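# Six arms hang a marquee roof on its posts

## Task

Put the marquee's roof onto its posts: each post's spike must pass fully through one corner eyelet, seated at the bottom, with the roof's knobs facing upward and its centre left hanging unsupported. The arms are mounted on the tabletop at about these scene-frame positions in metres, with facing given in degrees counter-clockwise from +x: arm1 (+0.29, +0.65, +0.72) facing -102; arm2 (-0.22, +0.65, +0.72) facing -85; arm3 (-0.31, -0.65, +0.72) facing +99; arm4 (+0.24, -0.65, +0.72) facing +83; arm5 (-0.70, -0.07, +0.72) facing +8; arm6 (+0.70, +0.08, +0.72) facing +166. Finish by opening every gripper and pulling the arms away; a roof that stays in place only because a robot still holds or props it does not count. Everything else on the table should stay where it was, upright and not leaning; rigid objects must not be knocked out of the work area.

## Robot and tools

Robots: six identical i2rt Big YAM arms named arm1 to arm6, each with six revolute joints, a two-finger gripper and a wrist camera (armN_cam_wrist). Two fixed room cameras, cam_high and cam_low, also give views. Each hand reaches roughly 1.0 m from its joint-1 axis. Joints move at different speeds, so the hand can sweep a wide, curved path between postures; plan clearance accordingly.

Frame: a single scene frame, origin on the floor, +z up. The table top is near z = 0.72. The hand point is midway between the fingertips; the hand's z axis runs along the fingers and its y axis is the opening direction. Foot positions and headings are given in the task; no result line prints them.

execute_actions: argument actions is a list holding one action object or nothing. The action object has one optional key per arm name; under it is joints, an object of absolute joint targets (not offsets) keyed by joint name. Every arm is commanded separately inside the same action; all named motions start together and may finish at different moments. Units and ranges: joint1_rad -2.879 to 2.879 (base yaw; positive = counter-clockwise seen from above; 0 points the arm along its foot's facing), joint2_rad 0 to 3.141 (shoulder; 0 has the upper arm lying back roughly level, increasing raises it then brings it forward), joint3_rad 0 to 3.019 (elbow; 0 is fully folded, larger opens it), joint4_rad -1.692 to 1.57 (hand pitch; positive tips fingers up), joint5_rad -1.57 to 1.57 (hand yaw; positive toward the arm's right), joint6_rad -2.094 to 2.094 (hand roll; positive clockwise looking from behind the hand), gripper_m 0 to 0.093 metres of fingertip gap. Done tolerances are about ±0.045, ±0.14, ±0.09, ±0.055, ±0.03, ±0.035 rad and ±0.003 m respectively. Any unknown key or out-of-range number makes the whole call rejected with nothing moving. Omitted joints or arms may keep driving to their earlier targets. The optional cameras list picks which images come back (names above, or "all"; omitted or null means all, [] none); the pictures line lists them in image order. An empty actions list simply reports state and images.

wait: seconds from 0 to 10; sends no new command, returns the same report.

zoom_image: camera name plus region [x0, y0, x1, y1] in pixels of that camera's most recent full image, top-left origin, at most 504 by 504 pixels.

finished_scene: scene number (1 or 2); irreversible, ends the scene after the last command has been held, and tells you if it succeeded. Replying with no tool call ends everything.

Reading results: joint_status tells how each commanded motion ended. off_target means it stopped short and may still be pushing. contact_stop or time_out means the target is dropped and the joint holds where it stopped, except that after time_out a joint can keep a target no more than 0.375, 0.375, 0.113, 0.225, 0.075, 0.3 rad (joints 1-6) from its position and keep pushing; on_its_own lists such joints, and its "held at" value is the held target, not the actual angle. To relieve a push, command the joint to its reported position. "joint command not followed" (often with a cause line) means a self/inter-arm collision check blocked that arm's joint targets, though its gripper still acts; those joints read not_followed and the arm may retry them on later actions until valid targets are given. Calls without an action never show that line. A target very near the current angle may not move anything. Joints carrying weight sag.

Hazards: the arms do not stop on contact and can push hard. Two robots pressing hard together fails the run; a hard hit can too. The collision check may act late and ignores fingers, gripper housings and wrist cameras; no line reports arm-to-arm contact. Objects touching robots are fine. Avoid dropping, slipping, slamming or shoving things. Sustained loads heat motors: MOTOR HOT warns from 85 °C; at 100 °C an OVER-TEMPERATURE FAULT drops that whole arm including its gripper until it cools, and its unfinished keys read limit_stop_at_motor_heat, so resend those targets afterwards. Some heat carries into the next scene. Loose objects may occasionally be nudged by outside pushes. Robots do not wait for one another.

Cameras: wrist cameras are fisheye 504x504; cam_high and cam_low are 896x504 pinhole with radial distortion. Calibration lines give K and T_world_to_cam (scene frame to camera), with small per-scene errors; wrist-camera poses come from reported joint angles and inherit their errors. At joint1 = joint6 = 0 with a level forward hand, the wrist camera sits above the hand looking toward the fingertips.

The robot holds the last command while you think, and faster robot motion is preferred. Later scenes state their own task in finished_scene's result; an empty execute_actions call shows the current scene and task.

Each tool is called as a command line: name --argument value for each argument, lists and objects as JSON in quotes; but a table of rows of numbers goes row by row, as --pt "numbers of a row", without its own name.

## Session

execute_actions --actions '[]' --cameras '["cam_high","cam_low"]'

Scene clock: 0.00 s.
arm1.joint_positions: joint1_rad=+0.257 joint2_rad=+0.413 joint3_rad=+0.552 joint4_rad=-1.252 joint5_rad=+0.204 joint6_rad=-0.384 gripper_m=+0.095
arm1.joint_status: not commanded
arm1.hand: x=+0.2727 y=+0.4590 z=+0.9414 quat_wxyz=(-0.054, -0.523, -0.817, +0.239) (m; scene frame)
arm2.joint_positions: joint1_rad=-0.357 joint2_rad=+0.519 joint3_rad=+0.405 joint4_rad=-0.989 joint5_rad=-0.262 joint6_rad=+0.293 gripper_m=+0.094
arm2.joint_status: not commanded
arm2.hand: x=-0.2397 y=+0.4331 z=+0.9350 quat_wxyz=(-0.256, -0.834, -0.482, +0.074) (m; scene frame)
arm3.joint_positions: joint1_rad=+0.117 joint2_rad=+0.333 joint3_rad=+0.661 joint4_rad=-1.408 joint5_rad=+0.301 joint6_rad=+0.513 gripper_m=+0.095
arm3.joint_status: not commanded
arm3.hand: x=-0.3024 y=-0.4832 z=+0.9746 quat_wxyz=(-0.228, +0.561, -0.778, -0.167) (m; scene frame)
arm4.joint_positions: joint1_rad=-0.201 joint2_rad=+0.473 joint3_rad=+0.473 joint4_rad=-1.093 joint5_rad=-0.142 joint6_rad=-0.533 gripper_m=+0.094
arm4.joint_status: not commanded
arm4.hand: x=+0.2789 y=-0.4437 z=+0.9236 quat_wxyz=(-0.197, +0.772, -0.584, -0.158) (m; scene frame)
arm5.joint_positions: joint1_rad=+0.396 joint2_rad=+0.404 joint3_rad=+0.603 joint4_rad=-1.295 joint5_rad=+0.099 joint6_rad=+0.239 gripper_m=+0.095
arm5.joint_status: not commanded
arm5.hand: x=-0.5349 y=+0.0145 z=+0.9299 quat_wxyz=(-0.241, +0.145, -0.959, -0.048) (m; scene frame)
arm6.joint_positions: joint1_rad=-0.302 joint2_rad=+0.499 joint3_rad=+0.439 joint4_rad=-1.058 joint5_rad=-0.311 joint6_rad=-0.197 gripper_m=+0.094
arm6.joint_status: not commanded
arm6.hand: x=+0.4948 y=+0.1463 z=+0.9510 quat_wxyz=(+0.058, +0.955, -0.141, -0.254) (m; scene frame)
pictures: cam_high, cam_low
Images, in order (width x height): cam_high 896x504, cam_low 896x504.

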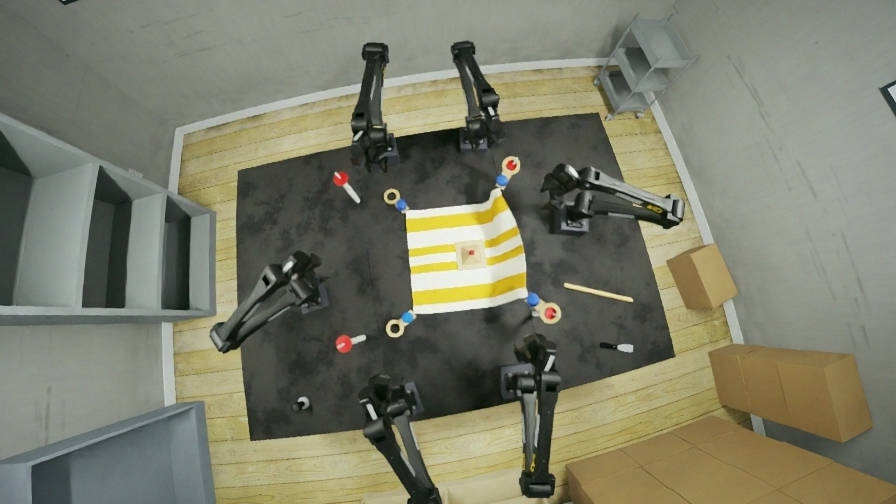

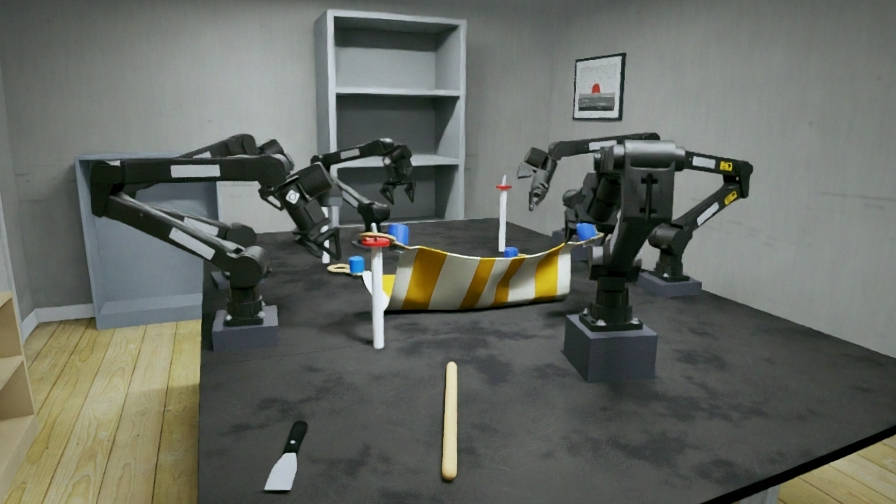

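execute_actions --actions '[{"arm2":{"joints":{"joint1_rad":0.05,"joint2_rad":1.355,"joint3_rad":0.85,"joint4_rad":-1.05,"joint5_rad":0,"joint6_rad":0}},"arm3":{"joints":{"joint1_rad":-0.34,"joint2_rad":1.545,"joint3_rad":0.975,"joint4_rad":-0.985,"joint5_rad":0,"joint6_rad":0}}}]' --cameras '["arm2_cam_wrist","arm3_cam_wrist"]'

Scene clock: 2.20 s.
arm1.joint_positions: joint1_rad=+0.257 joint2_rad=+0.413 joint3_rad=+0.552 joint4_rad=-1.252 joint5_rad=+0.204 joint6_rad=-0.384 gripper_m=+0.095
arm1.joint_status: not commanded
arm1.hand: x=+0.2727 y=+0.4590 z=+0.9414 quat_wxyz=(-0.054, -0.523, -0.817, +0.239) (m; scene frame)
arm2.joint_positions: joint1_rad=+0.046 joint2_rad=+1.358 joint3_rad=+0.827 joint4_rad=-1.040 joint5_rad=-0.002 joint6_rad=+0.014 gripper_m=+0.094
arm2.joint_status: all done
arm2.hand: x=-0.1830 y=+0.3152 z=+0.8921 quat_wxyz=(-0.004, -0.672, -0.740, +0.002) (m; scene frame)
arm3.joint_positions: joint1_rad=-0.336 joint2_rad=+1.538 joint3_rad=+0.968 joint4_rad=-0.995 joint5_rad=+0.004 joint6_rad=+0.016 gripper_m=+0.095
arm3.joint_status: all done
arm3.hand: x=-0.2349 y=-0.2572 z=+0.8031 quat_wxyz=(-0.004, +0.632, -0.775, -0.002) (m; scene frame)
arm4.joint_positions: joint1_rad=-0.201 joint2_rad=+0.473 joint3_rad=+0.473 joint4_rad=-1.093 joint5_rad=-0.142 joint6_rad=-0.533 gripper_m=+0.094
arm4.joint_status: not commanded
arm4.hand: x=+0.2789 y=-0.4437 z=+0.9236 quat_wxyz=(-0.197, +0.772, -0.584, -0.158) (m; scene frame)
arm5.joint_positions: joint1_rad=+0.396 joint2_rad=+0.404 joint3_rad=+0.603 joint4_rad=-1.295 joint5_rad=+0.099 joint6_rad=+0.239 gripper_m=+0.095
arm5.joint_status: not commanded
arm5.hand: x=-0.5349 y=+0.0145 z=+0.9299 quat_wxyz=(-0.241, +0.145, -0.959, -0.048) (m; scene frame)
arm6.joint_positions: joint1_rad=-0.302 joint2_rad=+0.499 joint3_rad=+0.439 joint4_rad=-1.058 joint5_rad=-0.311 joint6_rad=-0.197 gripper_m=+0.094
arm6.joint_status: not commanded
arm6.hand: x=+0.4948 y=+0.1463 z=+0.9510 quat_wxyz=(+0.058, +0.955, -0.141, -0.254) (m; scene frame)
pictures: arm2_cam_wrist, arm3_cam_wrist
camera_calibration (this result's frames):
arm2_cam_wrist: T_world_to_cam=[[-0.994096, -0.105902, -0.0236025, -0.125427], [-0.100276, 0.813653, 0.572637, -0.774316], [-0.0414393, 0.571623, -0.819469, 0.660872], [0, 0, 0, 1]] pos_world=[-0.174945, 0.238973, 0.982006]
arm3_cam_wrist: T_world_to_cam=[[0.979764, -0.200047, 0.0065774, 0.169827], [-0.166441, -0.79604, 0.581909, -0.708321], [-0.111173, -0.571229, -0.813227, 0.602109], [0, 0, 0, 1]] pos_world=[-0.217345, -0.185936, 0.900713]
Images, in order (width x height): arm2_cam_wrist 504x504, arm3_cam_wrist 504x504.

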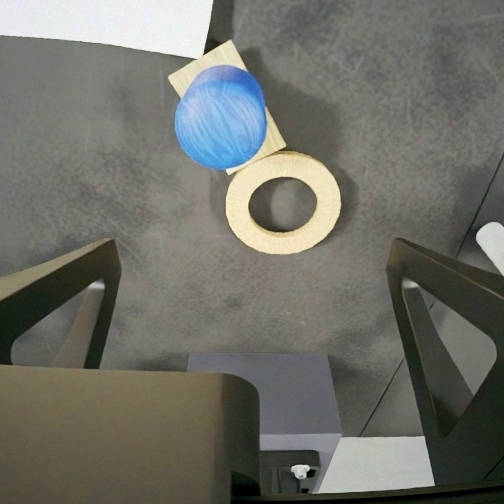

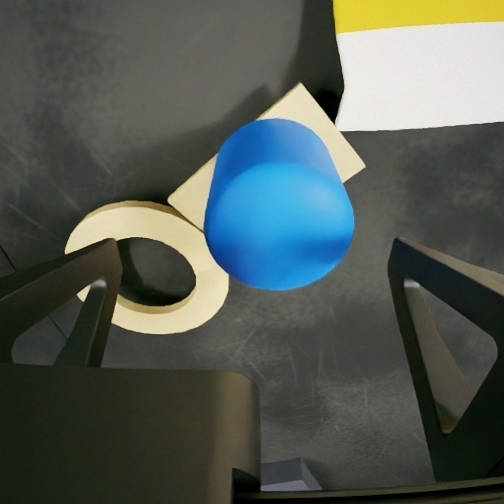

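execute_actions --actions '[{"arm2":{"joints":{"joint1_rad":0.13,"joint2_rad":1.54,"joint3_rad":0.71,"joint4_rad":-0.74}},"arm3":{"joints":{"joint1_rad":-0.39,"joint2_rad":1.59,"joint3_rad":0.89,"joint4_rad":-0.87}}}]' --cameras '["arm2_cam_wrist","arm3_cam_wrist"]'

Scene clock: 4.00 s.
arm1.joint_positions: joint1_rad=+0.257 joint2_rad=+0.413 joint3_rad=+0.552 joint4_rad=-1.252 joint5_rad=+0.204 joint6_rad=-0.384 gripper_m=+0.095
arm1.joint_status: not commanded
arm1.hand: x=+0.2727 y=+0.4590 z=+0.9414 quat_wxyz=(-0.054, -0.523, -0.817, +0.239) (m; scene frame)
arm2.joint_positions: joint1_rad=+0.130 joint2_rad=+1.551 joint3_rad=+0.694 joint4_rad=-0.757 joint5_rad=-0.001 joint6_rad=+0.014 gripper_m=+0.094
arm2.joint_status: all done
arm2.hand: x=-0.1584 y=+0.3341 z=+0.7924 quat_wxyz=(+0.014, -0.641, -0.768, -0.011) (m; scene frame)
arm3.joint_positions: joint1_rad=-0.388 joint2_rad=+1.584 joint3_rad=+0.896 joint4_rad=-0.882 joint5_rad=+0.002 joint6_rad=+0.016 gripper_m=+0.095
arm3.joint_status: all done
arm3.hand: x=-0.2170 y=-0.2716 z=+0.7637 quat_wxyz=(-0.002, +0.612, -0.791, -0.001) (m; scene frame)
arm4.joint_positions: joint1_rad=-0.201 joint2_rad=+0.473 joint3_rad=+0.473 joint4_rad=-1.093 joint5_rad=-0.142 joint6_rad=-0.533 gripper_m=+0.094
arm4.joint_status: not commanded
arm4.hand: x=+0.2789 y=-0.4437 z=+0.9236 quat_wxyz=(-0.197, +0.772, -0.584, -0.158) (m; scene frame)
arm5.joint_positions: joint1_rad=+0.396 joint2_rad=+0.404 joint3_rad=+0.603 joint4_rad=-1.295 joint5_rad=+0.099 joint6_rad=+0.239 gripper_m=+0.095
arm5.joint_status: not commanded
arm5.hand: x=-0.5349 y=+0.0145 z=+0.9299 quat_wxyz=(-0.241, +0.145, -0.959, -0.048) (m; scene frame)
arm6.joint_positions: joint1_rad=-0.302 joint2_rad=+0.499 joint3_rad=+0.439 joint4_rad=-1.058 joint5_rad=-0.311 joint6_rad=-0.197 gripper_m=+0.094
arm6.joint_status: not commanded
arm6.hand: x=+0.4948 y=+0.1463 z=+0.9510 quat_wxyz=(+0.058, +0.955, -0.141, -0.254) (m; scene frame)
pictures: arm2_cam_wrist, arm3_cam_wrist
camera_calibration (this result's frames):
arm2_cam_wrist: T_world_to_cam=[[-0.981886, -0.188279, -0.0212363, -0.0737327], [-0.162241, 0.777571, 0.607504, -0.755576], [-0.0978678, 0.599945, -0.794033, 0.530826], [0, 0, 0, 1]] pos_world=[-0.143032, 0.255166, 0.878942]
arm3_cam_wrist: T_world_to_cam=[[0.968091, -0.250541, 0.0053149, 0.13438], [-0.205976, -0.783452, 0.586325, -0.702438], [-0.142735, -0.568711, -0.810059, 0.555235], [0, 0, 0, 1]] pos_world=[-0.195526, -0.20089, 0.860916]
Images, in order (width x height): arm2_cam_wrist 504x504, arm3_cam_wrist 504x504.

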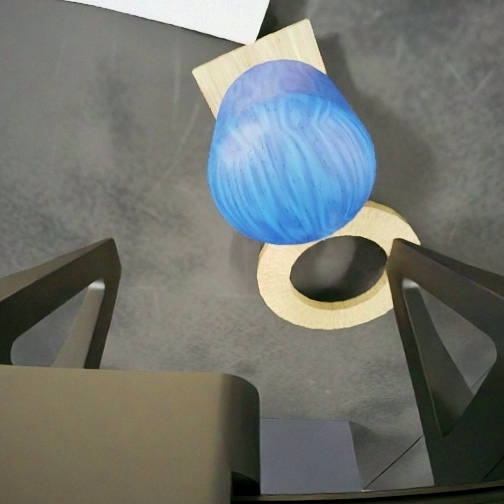

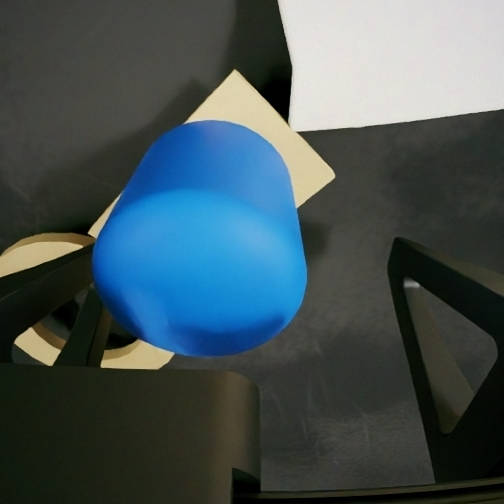

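execute_actions --actions '[{"arm2":{"joints":{"joint1_rad":0.10,"joint2_rad":1.64,"joint3_rad":0.80}},"arm3":{"joints":{"joint1_rad":-0.33,"joint2_rad":1.61}}}]' --cameras '[]'

execute_actions --actions '[{"arm2":{"joints":{"joint2_rad":1.76,"joint3_rad":0.74,"joint4_rad":-0.55}},"arm3":{"joints":{"gripper_m":0}}}]' --cameras '["arm2_cam_wrist","arm3_cam_wrist"]'

Scene clock: 5.30 s.
arm1.joint_positions: joint1_rad=+0.257 joint2_rad=+0.413 joint3_rad=+0.552 joint4_rad=-1.252 joint5_rad=+0.204 joint6_rad=-0.384 gripper_m=+0.095
arm1.joint_status: not commanded
arm1.hand: x=+0.2727 y=+0.4590 z=+0.9414 quat_wxyz=(-0.054, -0.523, -0.817, +0.239) (m; scene frame)
arm2.joint_positions: joint1_rad=+0.108 joint2_rad=+1.634 joint3_rad=+0.774 joint4_rad=-0.751 joint5_rad=-0.001 joint6_rad=+0.014 gripper_m=+0.094
arm2.joint_status: all done
arm2.hand: x=-0.1599 y=+0.3022 z=+0.7854 quat_wxyz=(+0.013, -0.649, -0.761, -0.010) (m; scene frame)
arm3.joint_positions: joint1_rad=-0.331 joint2_rad=+1.592 joint3_rad=+0.896 joint4_rad=-0.882 joint5_rad=+0.002 joint6_rad=+0.015 gripper_m=+0.095
arm3.joint_status: all done
arm3.hand: x=-0.2389 y=-0.2678 z=+0.7608 quat_wxyz=(+0.001, +0.634, -0.773, +0.002) (m; scene frame)
arm4.joint_positions: joint1_rad=-0.201 joint2_rad=+0.473 joint3_rad=+0.473 joint4_rad=-1.093 joint5_rad=-0.142 joint6_rad=-0.533 gripper_m=+0.094
arm4.joint_status: not commanded
arm4.hand: x=+0.2789 y=-0.4437 z=+0.9236 quat_wxyz=(-0.197, +0.772, -0.584, -0.158) (m; scene frame)
arm5.joint_positions: joint1_rad=+0.396 joint2_rad=+0.404 joint3_rad=+0.603 joint4_rad=-1.295 joint5_rad=+0.099 joint6_rad=+0.239 gripper_m=+0.095
arm5.joint_status: not commanded
arm5.hand: x=-0.5349 y=+0.0145 z=+0.9299 quat_wxyz=(-0.241, +0.145, -0.959, -0.048) (m; scene frame)
arm6.joint_positions: joint1_rad=-0.302 joint2_rad=+0.499 joint3_rad=+0.439 joint4_rad=-1.058 joint5_rad=-0.311 joint6_rad=-0.197 gripper_m=+0.094
arm6.joint_status: not commanded
arm6.hand: x=+0.4948 y=+0.1463 z=+0.9510 quat_wxyz=(+0.058, +0.955, -0.141, -0.254) (m; scene frame)
pictures: none
No camera images: the call's "cameras" was empty. Leave "cameras" out to get every camera's image.

Scene clock: 6.23 s.
arm1.joint_positions: joint1_rad=+0.257 joint2_rad=+0.413 joint3_rad=+0.552 joint4_rad=-1.252 joint5_rad=+0.204 joint6_rad=-0.384 gripper_m=+0.095
arm1.joint_status: not commanded
arm1.hand: x=+0.2727 y=+0.4590 z=+0.9414 quat_wxyz=(-0.054, -0.523, -0.817, +0.239) (m; scene frame)
arm2.joint_positions: joint1_rad=+0.107 joint2_rad=+1.764 joint3_rad=+0.735 joint4_rad=-0.568 joint5_rad=-0.001 joint6_rad=+0.013 gripper_m=+0.094
arm2.joint_status: all done
arm2.hand: x=-0.1602 y=+0.3025 z=+0.7326 quat_wxyz=(+0.007, -0.649, -0.761, -0.006) (m; scene frame)
arm3.joint_positions: joint1_rad=-0.331 joint2_rad=+1.592 joint3_rad=+0.896 joint4_rad=-0.881 joint5_rad=+0.002 joint6_rad=+0.015 gripper_m=+0.046
arm3.joint_status: gripper_m off_target (ended at +0.046, target +0.000)
arm3.hand: x=-0.2390 y=-0.2674 z=+0.7608 quat_wxyz=(+0.001, +0.634, -0.773, +0.001) (m; scene frame)
arm4.joint_positions: joint1_rad=-0.201 joint2_rad=+0.473 joint3_rad=+0.473 joint4_rad=-1.093 joint5_rad=-0.142 joint6_rad=-0.533 gripper_m=+0.094
arm4.joint_status: not commanded
arm4.hand: x=+0.2789 y=-0.4437 z=+0.9236 quat_wxyz=(-0.197, +0.772, -0.584, -0.158) (m; scene frame)
arm5.joint_positions: joint1_rad=+0.396 joint2_rad=+0.404 joint3_rad=+0.603 joint4_rad=-1.295 joint5_rad=+0.099 joint6_rad=+0.239 gripper_m=+0.095
arm5.joint_status: not commanded
arm5.hand: x=-0.5349 y=+0.0145 z=+0.9299 quat_wxyz=(-0.241, +0.145, -0.959, -0.048) (m; scene frame)
arm6.joint_positions: joint1_rad=-0.302 joint2_rad=+0.499 joint3_rad=+0.439 joint4_rad=-1.058 joint5_rad=-0.311 joint6_rad=-0.197 gripper_m=+0.094
arm6.joint_status: not commanded
arm6.hand: x=+0.4948 y=+0.1463 z=+0.9510 quat_wxyz=(+0.058, +0.955, -0.141, -0.254) (m; scene frame)
pictures: arm2_cam_wrist, arm3_cam_wrist
camera_calibration (this result's frames):
arm2_cam_wrist: T_world_to_cam=[[-0.985662, -0.167258, -0.0222633, -0.088941], [-0.147666, 0.791213, 0.593445, -0.686408], [-0.0816433, 0.588223, -0.804567, 0.51606], [0, 0, 0, 1]] pos_world=[-0.146892, 0.22466, 0.82057]
arm3_cam_wrist: T_world_to_cam=[[0.980994, -0.193977, 0.0048651, 0.175323], [-0.159227, -0.79042, 0.591509, -0.696592], [-0.110894, -0.581042, -0.806283, 0.55357], [0, 0, 0, 1]] pos_world=[-0.22152, -0.194944, 0.857522]
Images, in order (width x height): arm2_cam_wrist 504x504, arm3_cam_wrist 504x504.

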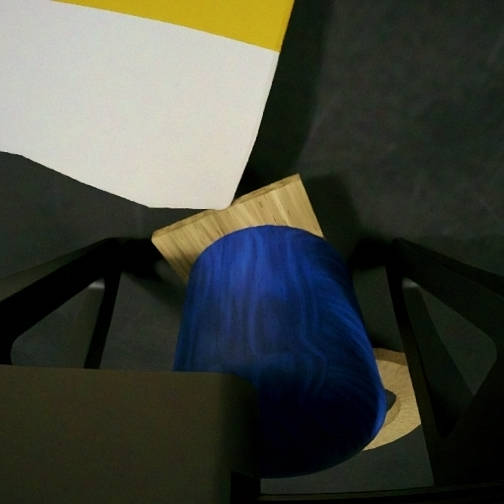

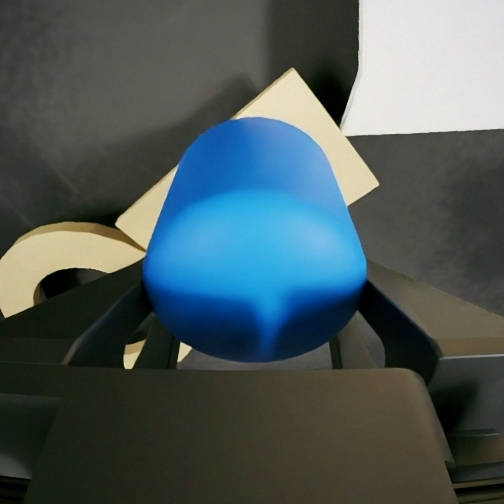

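execute_actions --actions '[{"arm2":{"joints":{"joint3_rad":0.79,"joint4_rad":-0.62}}}]' --cameras '["arm2_cam_wrist","cam_high"]'

execute_actions --actions '[{"arm2":{"joints":{"gripper_m":0}}}]' --cameras '["arm2_cam_wrist"]'

Scene clock: 7.80 s.
arm1.joint_positions: joint1_rad=+0.257 joint2_rad=+0.413 joint3_rad=+0.552 joint4_rad=-1.252 joint5_rad=+0.204 joint6_rad=-0.384 gripper_m=+0.095
arm1.joint_status: not commanded
arm1.hand: x=+0.2727 y=+0.4590 z=+0.9414 quat_wxyz=(-0.054, -0.523, -0.817, +0.239) (m; scene frame)
arm2.joint_positions: joint1_rad=+0.107 joint2_rad=+1.764 joint3_rad=+0.763 joint4_rad=-0.604 joint5_rad=-0.001 joint6_rad=+0.013 gripper_m=+0.094
arm2.joint_status: all done
arm2.hand: x=-0.1591 y=+0.2956 z=+0.7384 quat_wxyz=(+0.010, -0.649, -0.761, -0.009) (m; scene frame)
arm3.joint_positions: joint1_rad=-0.331 joint2_rad=+1.592 joint3_rad=+0.896 joint4_rad=-0.881 joint5_rad=+0.002 joint6_rad=+0.015 gripper_m=+0.046
arm3.joint_status: not commanded
arm3.hand: x=-0.2390 y=-0.2674 z=+0.7608 quat_wxyz=(+0.001, +0.634, -0.773, +0.001) (m; scene frame)
arm4.joint_positions: joint1_rad=-0.201 joint2_rad=+0.473 joint3_rad=+0.473 joint4_rad=-1.093 joint5_rad=-0.142 joint6_rad=-0.533 gripper_m=+0.094
arm4.joint_status: not commanded
arm4.hand: x=+0.2789 y=-0.4437 z=+0.9236 quat_wxyz=(-0.197, +0.772, -0.584, -0.158) (m; scene frame)
arm5.joint_positions: joint1_rad=+0.396 joint2_rad=+0.404 joint3_rad=+0.603 joint4_rad=-1.295 joint5_rad=+0.099 joint6_rad=+0.239 gripper_m=+0.095
arm5.joint_status: not commanded
arm5.hand: x=-0.5349 y=+0.0145 z=+0.9299 quat_wxyz=(-0.241, +0.145, -0.959, -0.048) (m; scene frame)
arm6.joint_positions: joint1_rad=-0.302 joint2_rad=+0.499 joint3_rad=+0.439 joint4_rad=-1.058 joint5_rad=-0.311 joint6_rad=-0.197 gripper_m=+0.094
arm6.joint_status: not commanded
arm6.hand: x=+0.4948 y=+0.1463 z=+0.9510 quat_wxyz=(+0.058, +0.955, -0.141, -0.254) (m; scene frame)
pictures: arm2_cam_wrist, cam_high
camera_calibration (this result's frames):
arm2_cam_wrist: T_world_to_cam=[[-0.985695, -0.167066, -0.0222374, -0.0888684], [-0.146807, 0.786279, 0.600178, -0.687613], [-0.0827847, 0.594857, -0.799557, 0.518943], [0, 0, 0, 1]] pos_world=[-0.145583, 0.217112, 0.825639]
Images, in order (width x height): arm2_cam_wrist 504x504, cam_high 896x504.

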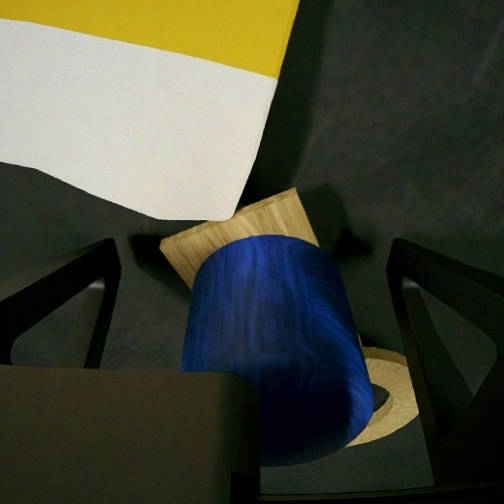

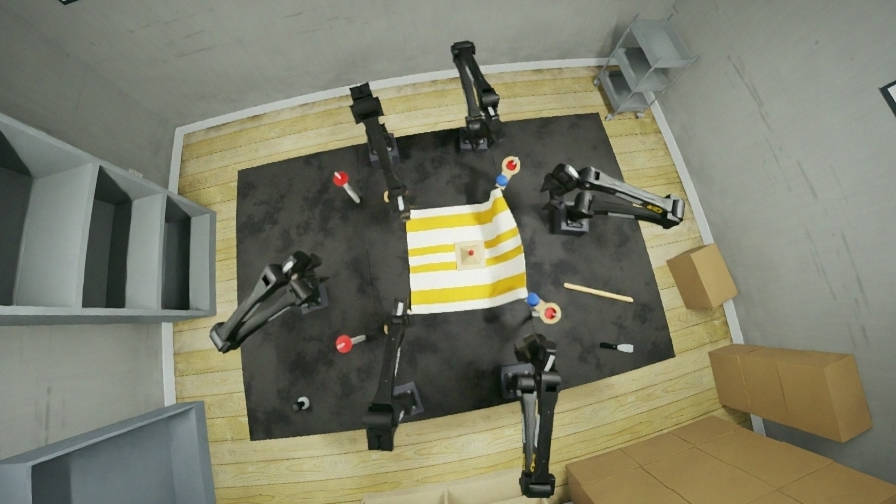

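Scene clock: 8.53 s.
arm1.joint_positions: joint1_rad=+0.257 joint2_rad=+0.413 joint3_rad=+0.552 joint4_rad=-1.252 joint5_rad=+0.204 joint6_rad=-0.384 gripper_m=+0.095
arm1.joint_status: not commanded
arm1.hand: x=+0.2727 y=+0.4590 z=+0.9414 quat_wxyz=(-0.054, -0.523, -0.817, +0.239) (m; scene frame)
arm2.joint_positions: joint1_rad=+0.107 joint2_rad=+1.761 joint3_rad=+0.764 joint4_rad=-0.608 joint5_rad=-0.001 joint6_rad=+0.012 gripper_m=+0.049
arm2.joint_status: gripper_m off_target (ended at +0.049, target +0.000)
arm2.hand: x=-0.1592 y=+0.2956 z=+0.7396 quat_wxyz=(+0.010, -0.649, -0.761, -0.008) (m; scene frame)
arm3.joint_positions: joint1_rad=-0.331 joint2_rad=+1.592 joint3_rad=+0.896 joint4_rad=-0.881 joint5_rad=+0.002 joint6_rad=+0.015 gripper_m=+0.046
arm3.joint_status: not commanded
arm3.hand: x=-0.2390 y=-0.2674 z=+0.7608 quat_wxyz=(+0.001, +0.634, -0.773, +0.001) (m; scene frame)
arm4.joint_positions: joint1_rad=-0.201 joint2_rad=+0.473 joint3_rad=+0.473 joint4_rad=-1.093 joint5_rad=-0.142 joint6_rad=-0.533 gripper_m=+0.094
arm4.joint_status: not commanded
arm4.hand: x=+0.2789 y=-0.4437 z=+0.9236 quat_wxyz=(-0.197, +0.772, -0.584, -0.158) (m; scene frame)
arm5.joint_positions: joint1_rad=+0.396 joint2_rad=+0.404 joint3_rad=+0.603 joint4_rad=-1.295 joint5_rad=+0.099 joint6_rad=+0.239 gripper_m=+0.095
arm5.joint_status: not commanded
arm5.hand: x=-0.5349 y=+0.0145 z=+0.9299 quat_wxyz=(-0.241, +0.145, -0.959, -0.048) (m; scene frame)
arm6.joint_positions: joint1_rad=-0.302 joint2_rad=+0.499 joint3_rad=+0.439 joint4_rad=-1.058 joint5_rad=-0.311 joint6_rad=-0.197 gripper_m=+0.094
arm6.joint_status: not commanded
arm6.hand: x=+0.4948 y=+0.1463 z=+0.9510 quat_wxyz=(+0.058, +0.955, -0.141, -0.254) (m; scene frame)
pictures: arm2_cam_wrist
camera_calibration (this result's frames):
arm2_cam_wrist: T_world_to_cam=[[-0.98558, -0.16784, -0.0214947, -0.0892724], [-0.146983, 0.78624, 0.600186, -0.68841], [-0.0838354, 0.594691, -0.799572, 0.519839], [0, 0, 0, 1]] pos_world=[-0.145589, 0.217128, 0.826904]
Images, in order (width x height): arm2_cam_wrist 504x504.

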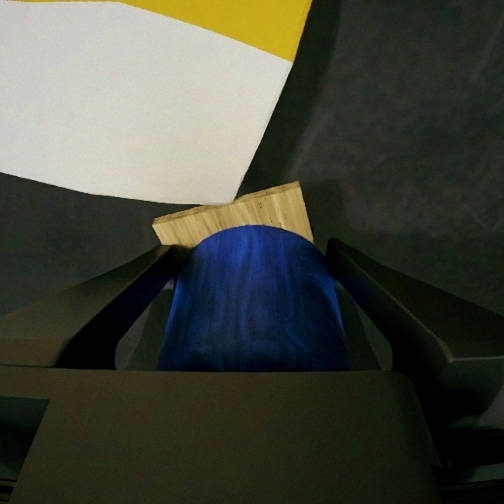

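execute_actions --actions '[{"arm2":{"joints":{"joint2_rad":1.33,"joint3_rad":1.42,"joint4_rad":-1.64}},"arm3":{"joints":{"joint2_rad":1.4,"joint3_rad":1.46,"joint4_rad":-1.62}},"arm4":{"joints":{"joint1_rad":-1.2}}}]' --cameras '[]'

execute_actions --actions '[{"arm2":{"joints":{"joint1_rad":-0.52,"joint6_rad":-0.6}},"arm3":{"joints":{"joint1_rad":0.15,"joint6_rad":0.05}}}]' --cameras '["arm2_cam_wrist","arm3_cam_wrist","cam_high","cam_low"]'

Scene clock: 10.53 s.
arm1.joint_positions: joint1_rad=+0.257 joint2_rad=+0.413 joint3_rad=+0.552 joint4_rad=-1.252 joint5_rad=+0.204 joint6_rad=-0.384 gripper_m=+0.095
arm1.joint_status: not commanded
arm1.hand: x=+0.2727 y=+0.4590 z=+0.9414 quat_wxyz=(-0.054, -0.523, -0.817, +0.239) (m; scene frame)
arm2.joint_positions: joint1_rad=+0.107 joint2_rad=+1.340 joint3_rad=+1.386 joint4_rad=-1.622 joint5_rad=-0.001 joint6_rad=+0.011 gripper_m=+0.049
arm2.joint_status: all done
arm2.hand: x=-0.1555 y=+0.2763 z=+1.1033 quat_wxyz=(-0.001, -0.648, -0.761, +0.001) (m; scene frame)
arm3.joint_positions: joint1_rad=-0.331 joint2_rad=+1.391 joint3_rad=+1.413 joint4_rad=-1.608 joint5_rad=+0.002 joint6_rad=+0.015 gripper_m=+0.046
arm3.joint_status: all done
arm3.hand: x=-0.2371 y=-0.2586 z=+1.0220 quat_wxyz=(+0.004, +0.634, -0.773, +0.004) (m; scene frame)
arm4.joint_positions: joint1_rad=-1.189 joint2_rad=+0.473 joint3_rad=+0.473 joint4_rad=-1.093 joint5_rad=-0.142 joint6_rad=-0.533 gripper_m=+0.094
arm4.joint_status: all done
arm4.hand: x=+0.4358 y=-0.5685 z=+0.9205 quat_wxyz=(-0.241, +0.402, -0.882, -0.047) (m; scene frame)
arm5.joint_positions: joint1_rad=+0.396 joint2_rad=+0.404 joint3_rad=+0.603 joint4_rad=-1.295 joint5_rad=+0.099 joint6_rad=+0.239 gripper_m=+0.095
arm5.joint_status: not commanded
arm5.hand: x=-0.5349 y=+0.0145 z=+0.9299 quat_wxyz=(-0.241, +0.145, -0.959, -0.048) (m; scene frame)
arm6.joint_positions: joint1_rad=-0.302 joint2_rad=+0.499 joint3_rad=+0.439 joint4_rad=-1.058 joint5_rad=-0.311 joint6_rad=-0.197 gripper_m=+0.094
arm6.joint_status: not commanded
arm6.hand: x=+0.4948 y=+0.1463 z=+0.9510 quat_wxyz=(+0.058, +0.955, -0.141, -0.254) (m; scene frame)
pictures: none
No camera images: the call's "cameras" was empty. Leave "cameras" out to get every camera's image.

Scene clock: 13.00 s.
arm1.joint_positions: joint1_rad=+0.257 joint2_rad=+0.413 joint3_rad=+0.552 joint4_rad=-1.252 joint5_rad=+0.204 joint6_rad=-0.384 gripper_m=+0.095
arm1.joint_status: not commanded
arm1.hand: x=+0.2727 y=+0.4590 z=+0.9414 quat_wxyz=(-0.054, -0.523, -0.817, +0.239) (m; scene frame)
arm2.joint_positions: joint1_rad=-0.492 joint2_rad=+1.340 joint3_rad=+1.386 joint4_rad=-1.624 joint5_rad=-0.017 joint6_rad=-0.607 gripper_m=+0.049
arm2.joint_status: all done
arm2.hand: x=-0.3761 y=+0.3048 z=+1.1030 quat_wxyz=(-0.010, -0.641, -0.767, -0.003) (m; scene frame)
arm3.joint_positions: joint1_rad=+0.005 joint2_rad=+1.391 joint3_rad=+1.449 joint4_rad=-1.598 joint5_rad=+0.108 joint6_rad=+0.004 gripper_m=+0.046
arm3.joint_status: joint1_rad time_out (moved +0.337 of +0.481); joint6_rad time_out (moved -0.010 of +0.035)
arm3.on_its_own: joint1_rad reads +0.005 and still pushes toward +0.150 since a time_out; joint6_rad reads +0.004 and still pushes toward +0.050 since a time_out
arm3.hand: x=-0.3544 y=-0.2433 z=+1.0369 quat_wxyz=(-0.052, +0.756, -0.652, +0.021) (m; scene frame)
arm4.joint_positions: joint1_rad=-1.189 joint2_rad=+0.473 joint3_rad=+0.473 joint4_rad=-1.093 joint5_rad=-0.142 joint6_rad=-0.533 gripper_m=+0.094
arm4.joint_status: not commanded
arm4.hand: x=+0.4358 y=-0.5685 z=+0.9205 quat_wxyz=(-0.241, +0.402, -0.882, -0.047) (m; scene frame)
arm5.joint_positions: joint1_rad=+0.396 joint2_rad=+0.404 joint3_rad=+0.603 joint4_rad=-1.295 joint5_rad=+0.099 joint6_rad=+0.239 gripper_m=+0.095
arm5.joint_status: not commanded
arm5.hand: x=-0.5349 y=+0.0145 z=+0.9299 quat_wxyz=(-0.241, +0.145, -0.959, -0.048) (m; scene frame)
arm6.joint_positions: joint1_rad=-0.302 joint2_rad=+0.499 joint3_rad=+0.439 joint4_rad=-1.058 joint5_rad=-0.311 joint6_rad=-0.197 gripper_m=+0.094
arm6.joint_status: not commanded
arm6.hand: x=+0.4948 y=+0.1463 z=+0.9510 quat_wxyz=(+0.058, +0.955, -0.141, -0.254) (m; scene frame)
pictures: arm2_cam_wrist, arm3_cam_wrist, cam_high, cam_low
camera_calibration (this result's frames):
arm2_cam_wrist: T_world_to_cam=[[-0.981301, -0.188573, -0.0385755, -0.266921], [-0.176674, 0.802928, 0.569291, -0.927804], [-0.0763793, 0.565461, -0.821231, 0.822312], [0, 0, 0, 1]] pos_world=[-0.363042, 0.22964, 1.1932]
arm3_cam_wrist: T_world_to_cam=[[0.982936, 0.146057, 0.111818, 0.264371], [0.0598334, -0.828701, 0.556484, -0.754588], [0.173942, -0.540298, -0.8233, 0.905876], [0, 0, 0, 1]] pos_world=[-0.37228, -0.174499, 1.13616]
Images, in order (width x height): arm2_cam_wrist 504x504, arm3_cam_wrist 504x504, cam_high 896x504, cam_low 896x504.

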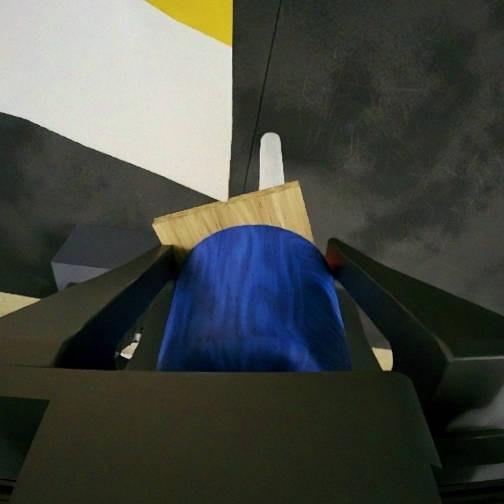

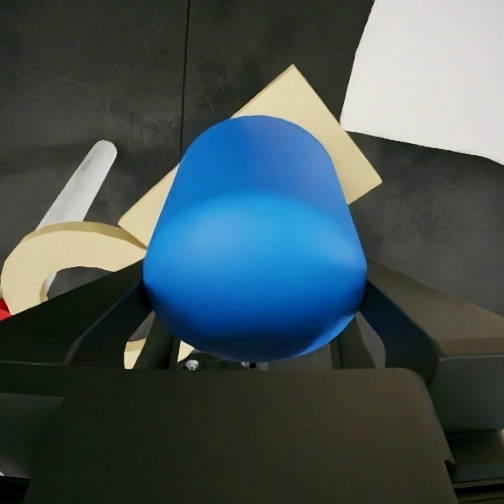

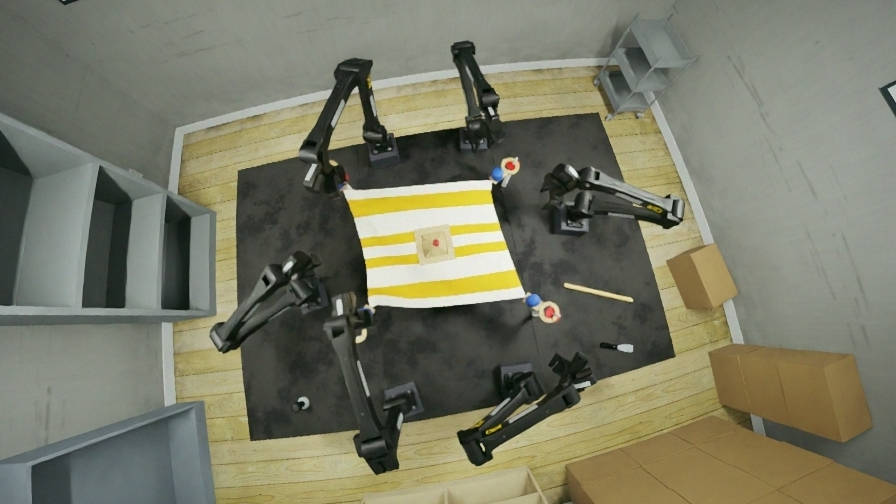

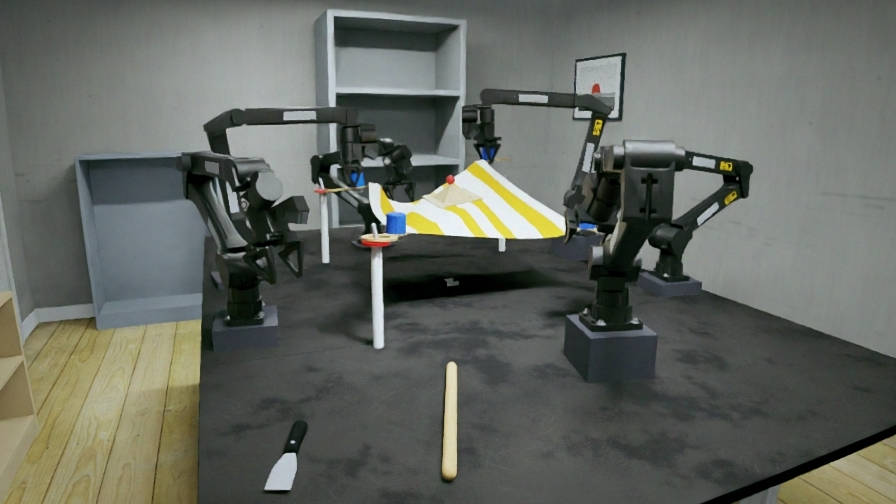

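execute_actions --actions '[{"arm3":{"joints":{"joint1_rad":-0.12,"joint5_rad":0,"joint6_rad":0.015}}}]' --cameras '[]'

execute_actions --actions '[{"arm3":{"joints":{"joint2_rad":1.36,"joint3_rad":1.56,"joint4_rad":-1.75,"joint5_rad":-0.02}}}]' --cameras '[]'

execute_actions --actions '[{"arm3":{"joints":{"joint1_rad":0.13}}}]' --cameras '["arm3_cam_wrist","cam_low","cam_high"]'

Scene clock: 14.33 s.
arm1.joint_positions: joint1_rad=+0.257 joint2_rad=+0.413 joint3_rad=+0.552 joint4_rad=-1.252 joint5_rad=+0.204 joint6_rad=-0.384 gripper_m=+0.095
arm1.joint_status: not commanded
arm1.hand: x=+0.2727 y=+0.4590 z=+0.9414 quat_wxyz=(-0.054, -0.523, -0.817, +0.239) (m; scene frame)
arm2.joint_positions: joint1_rad=-0.492 joint2_rad=+1.340 joint3_rad=+1.386 joint4_rad=-1.624 joint5_rad=-0.017 joint6_rad=-0.607 gripper_m=+0.049
arm2.joint_status: not commanded
arm2.hand: x=-0.3761 y=+0.3048 z=+1.1030 quat_wxyz=(-0.010, -0.641, -0.767, -0.003) (m; scene frame)
arm3.joint_positions: joint1_rad=-0.124 joint2_rad=+1.393 joint3_rad=+1.449 joint4_rad=-1.608 joint5_rad=+0.002 joint6_rad=-0.001 gripper_m=+0.046
arm3.joint_status: all done
arm3.hand: x=-0.3195 y=-0.2436 z=+1.0349 quat_wxyz=(-0.009, +0.716, -0.698, -0.008) (m; scene frame)
arm4.joint_positions: joint1_rad=-1.189 joint2_rad=+0.473 joint3_rad=+0.473 joint4_rad=-1.093 joint5_rad=-0.142 joint6_rad=-0.533 gripper_m=+0.094
arm4.joint_status: not commanded
arm4.hand: x=+0.4358 y=-0.5685 z=+0.9205 quat_wxyz=(-0.241, +0.402, -0.882, -0.047) (m; scene frame)
arm5.joint_positions: joint1_rad=+0.396 joint2_rad=+0.404 joint3_rad=+0.603 joint4_rad=-1.295 joint5_rad=+0.099 joint6_rad=+0.239 gripper_m=+0.095
arm5.joint_status: not commanded
arm5.hand: x=-0.5349 y=+0.0145 z=+0.9299 quat_wxyz=(-0.241, +0.145, -0.959, -0.048) (m; scene frame)
arm6.joint_positions: joint1_rad=-0.302 joint2_rad=+0.499 joint3_rad=+0.439 joint4_rad=-1.058 joint5_rad=-0.311 joint6_rad=-0.197 gripper_m=+0.094
arm6.joint_status: not commanded
arm6.hand: x=+0.4948 y=+0.1463 z=+0.9510 quat_wxyz=(+0.058, +0.955, -0.141, -0.254) (m; scene frame)
pictures: none
No camera images: the call's "cameras" was empty. Leave "cameras" out to get every camera's image.

action 0: arm3: "joints": joint4_rad = -1.75 is out of range -1.692 to 1.57

Scene clock: 16.47 s.
arm1.joint_positions: joint1_rad=+0.257 joint2_rad=+0.413 joint3_rad=+0.552 joint4_rad=-1.252 joint5_rad=+0.204 joint6_rad=-0.384 gripper_m=+0.095
arm1.joint_status: not commanded
arm1.hand: x=+0.2727 y=+0.4590 z=+0.9414 quat_wxyz=(-0.054, -0.523, -0.817, +0.239) (m; scene frame)
arm2.joint_positions: joint1_rad=-0.492 joint2_rad=+1.340 joint3_rad=+1.386 joint4_rad=-1.624 joint5_rad=-0.017 joint6_rad=-0.608 gripper_m=+0.049
arm2.joint_status: not commanded
arm2.hand: x=-0.3761 y=+0.3048 z=+1.1030 quat_wxyz=(-0.010, -0.641, -0.768, -0.003) (m; scene frame)
arm3.joint_positions: joint1_rad=+0.055 joint2_rad=+1.392 joint3_rad=+1.461 joint4_rad=-1.599 joint5_rad=+0.048 joint6_rad=+0.005 gripper_m=+0.046
arm3.joint_status: joint1_rad time_out (moved +0.178 of +0.254)
arm3.on_its_own: joint1_rad reads +0.055 and still pushes toward +0.130 since a time_out
arm3.hand: x=-0.3849 y=-0.2456 z=+1.0402 quat_wxyz=(-0.033, +0.773, -0.633, -0.002) (m; scene frame)
arm4.joint_positions: joint1_rad=-1.189 joint2_rad=+0.473 joint3_rad=+0.473 joint4_rad=-1.093 joint5_rad=-0.142 joint6_rad=-0.533 gripper_m=+0.094
arm4.joint_status: not commanded
arm4.hand: x=+0.4358 y=-0.5685 z=+0.9205 quat_wxyz=(-0.241, +0.402, -0.882, -0.047) (m; scene frame)
arm5.joint_positions: joint1_rad=+0.396 joint2_rad=+0.404 joint3_rad=+0.603 joint4_rad=-1.295 joint5_rad=+0.099 joint6_rad=+0.239 gripper_m=+0.095
arm5.joint_status: not commanded
arm5.hand: x=-0.5349 y=+0.0145 z=+0.9299 quat_wxyz=(-0.241, +0.145, -0.959, -0.048) (m; scene frame)
arm6.joint_positions: joint1_rad=-0.302 joint2_rad=+0.499 joint3_rad=+0.439 joint4_rad=-1.058 joint5_rad=-0.311 joint6_rad=-0.197 gripper_m=+0.094
arm6.joint_status: not commanded
arm6.hand: x=+0.4948 y=+0.1463 z=+0.9510 quat_wxyz=(+0.058, +0.955, -0.141, -0.254) (m; scene frame)
pictures: arm3_cam_wrist, cam_high, cam_low
camera_calibration (this result's frames):
arm3_cam_wrist: T_world_to_cam=[[0.979103, 0.196419, 0.0526891, 0.366716], [0.135428, -0.823041, 0.5516, -0.720952], [0.15171, -0.532938, -0.832443, 0.915489], [0, 0, 0, 1]] pos_world=[-0.400305, -0.177505, 1.14045]
Images, in order (width x height): arm3_cam_wrist 504x504, cam_high 896x504, cam_low 896x504.

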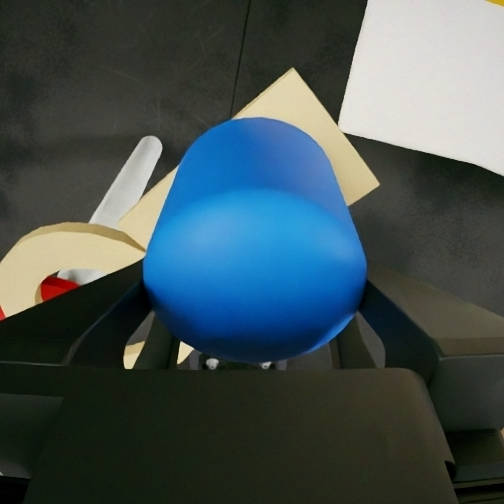

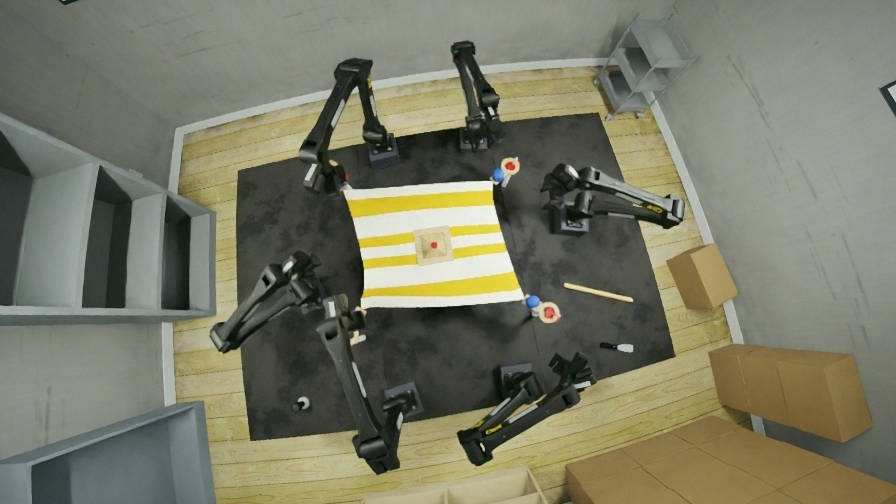

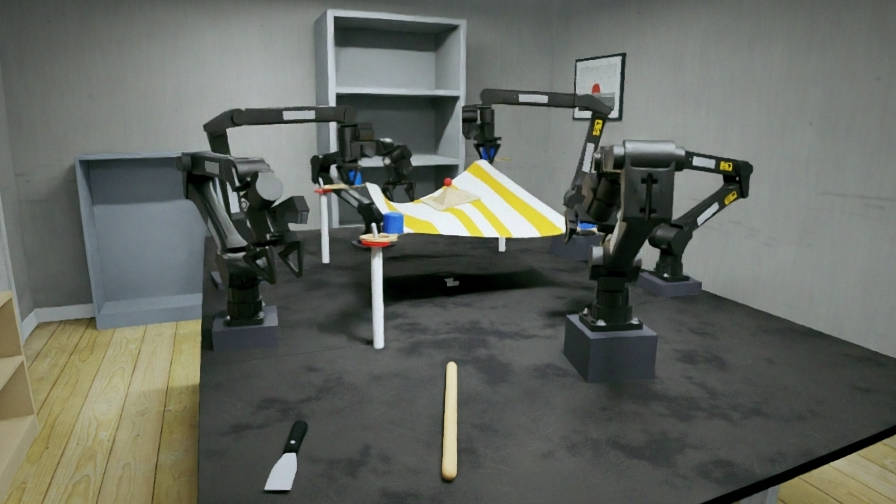

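execute_actions --actions '[{"arm3":{"joints":{"joint1_rad":0.055}}}]' --cameras '["cam_low"]'

zoom_image --camera "cam_low" --region '[280,80,560,280]'

Scene clock: 17.30 s.
arm1.joint_positions: joint1_rad=+0.257 joint2_rad=+0.413 joint3_rad=+0.552 joint4_rad=-1.252 joint5_rad=+0.204 joint6_rad=-0.384 gripper_m=+0.095
arm1.joint_status: not commanded
arm1.hand: x=+0.2727 y=+0.4590 z=+0.9414 quat_wxyz=(-0.054, -0.523, -0.817, +0.239) (m; scene frame)
arm2.joint_positions: joint1_rad=-0.492 joint2_rad=+1.340 joint3_rad=+1.386 joint4_rad=-1.624 joint5_rad=-0.017 joint6_rad=-0.608 gripper_m=+0.049
arm2.joint_status: not commanded
arm2.hand: x=-0.3761 y=+0.3048 z=+1.1030 quat_wxyz=(-0.010, -0.641, -0.768, -0.003) (m; scene frame)
arm3.joint_positions: joint1_rad=+0.040 joint2_rad=+1.392 joint3_rad=+1.461 joint4_rad=-1.600 joint5_rad=+0.023 joint6_rad=+0.008 gripper_m=+0.046
arm3.joint_status: all done
arm3.hand: x=-0.3831 y=-0.2455 z=+1.0401 quat_wxyz=(-0.023, +0.768, -0.640, -0.010) (m; scene frame)
arm4.joint_positions: joint1_rad=-1.189 joint2_rad=+0.473 joint3_rad=+0.473 joint4_rad=-1.093 joint5_rad=-0.142 joint6_rad=-0.533 gripper_m=+0.094
arm4.joint_status: not commanded
arm4.hand: x=+0.4358 y=-0.5685 z=+0.9205 quat_wxyz=(-0.241, +0.402, -0.882, -0.047) (m; scene frame)
arm5.joint_positions: joint1_rad=+0.396 joint2_rad=+0.404 joint3_rad=+0.603 joint4_rad=-1.295 joint5_rad=+0.099 joint6_rad=+0.239 gripper_m=+0.095
arm5.joint_status: not commanded
arm5.hand: x=-0.5349 y=+0.0145 z=+0.9299 quat_wxyz=(-0.241, +0.145, -0.959, -0.048) (m; scene frame)
arm6.joint_positions: joint1_rad=-0.302 joint2_rad=+0.499 joint3_rad=+0.439 joint4_rad=-1.058 joint5_rad=-0.311 joint6_rad=-0.197 gripper_m=+0.094
arm6.joint_status: not commanded
arm6.hand: x=+0.4948 y=+0.1463 z=+0.9510 quat_wxyz=(+0.058, +0.955, -0.141, -0.254) (m; scene frame)
pictures: cam_low
Images, in order (width x height): cam_low 896x504.

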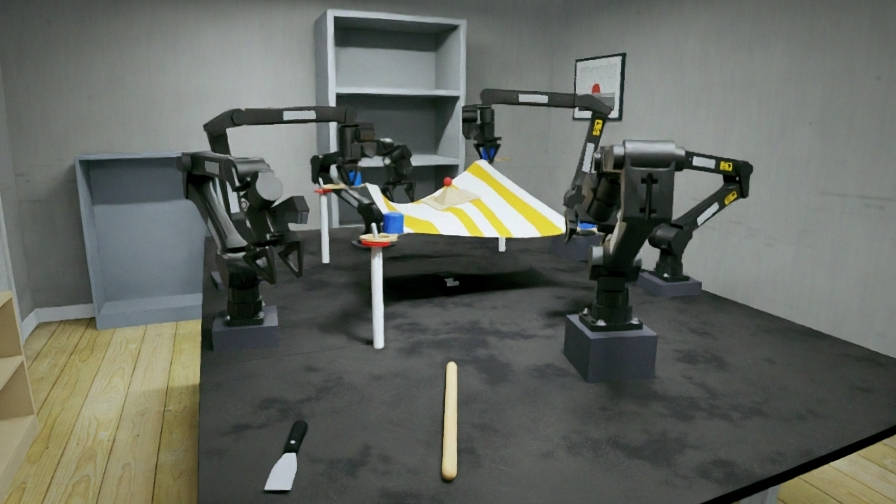

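Region (280, 80, 560, 280) of cam_low's 896x504 image, scaled by 1.800, with more detail than that image has; it fills the top 360 rows of this view, and the rest is white.

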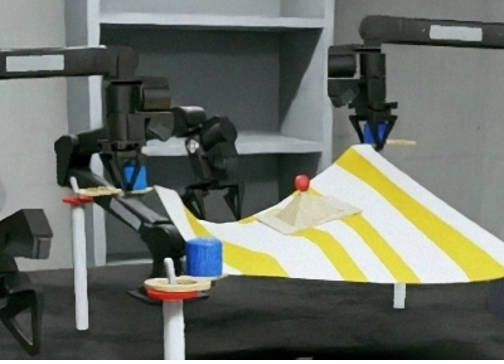

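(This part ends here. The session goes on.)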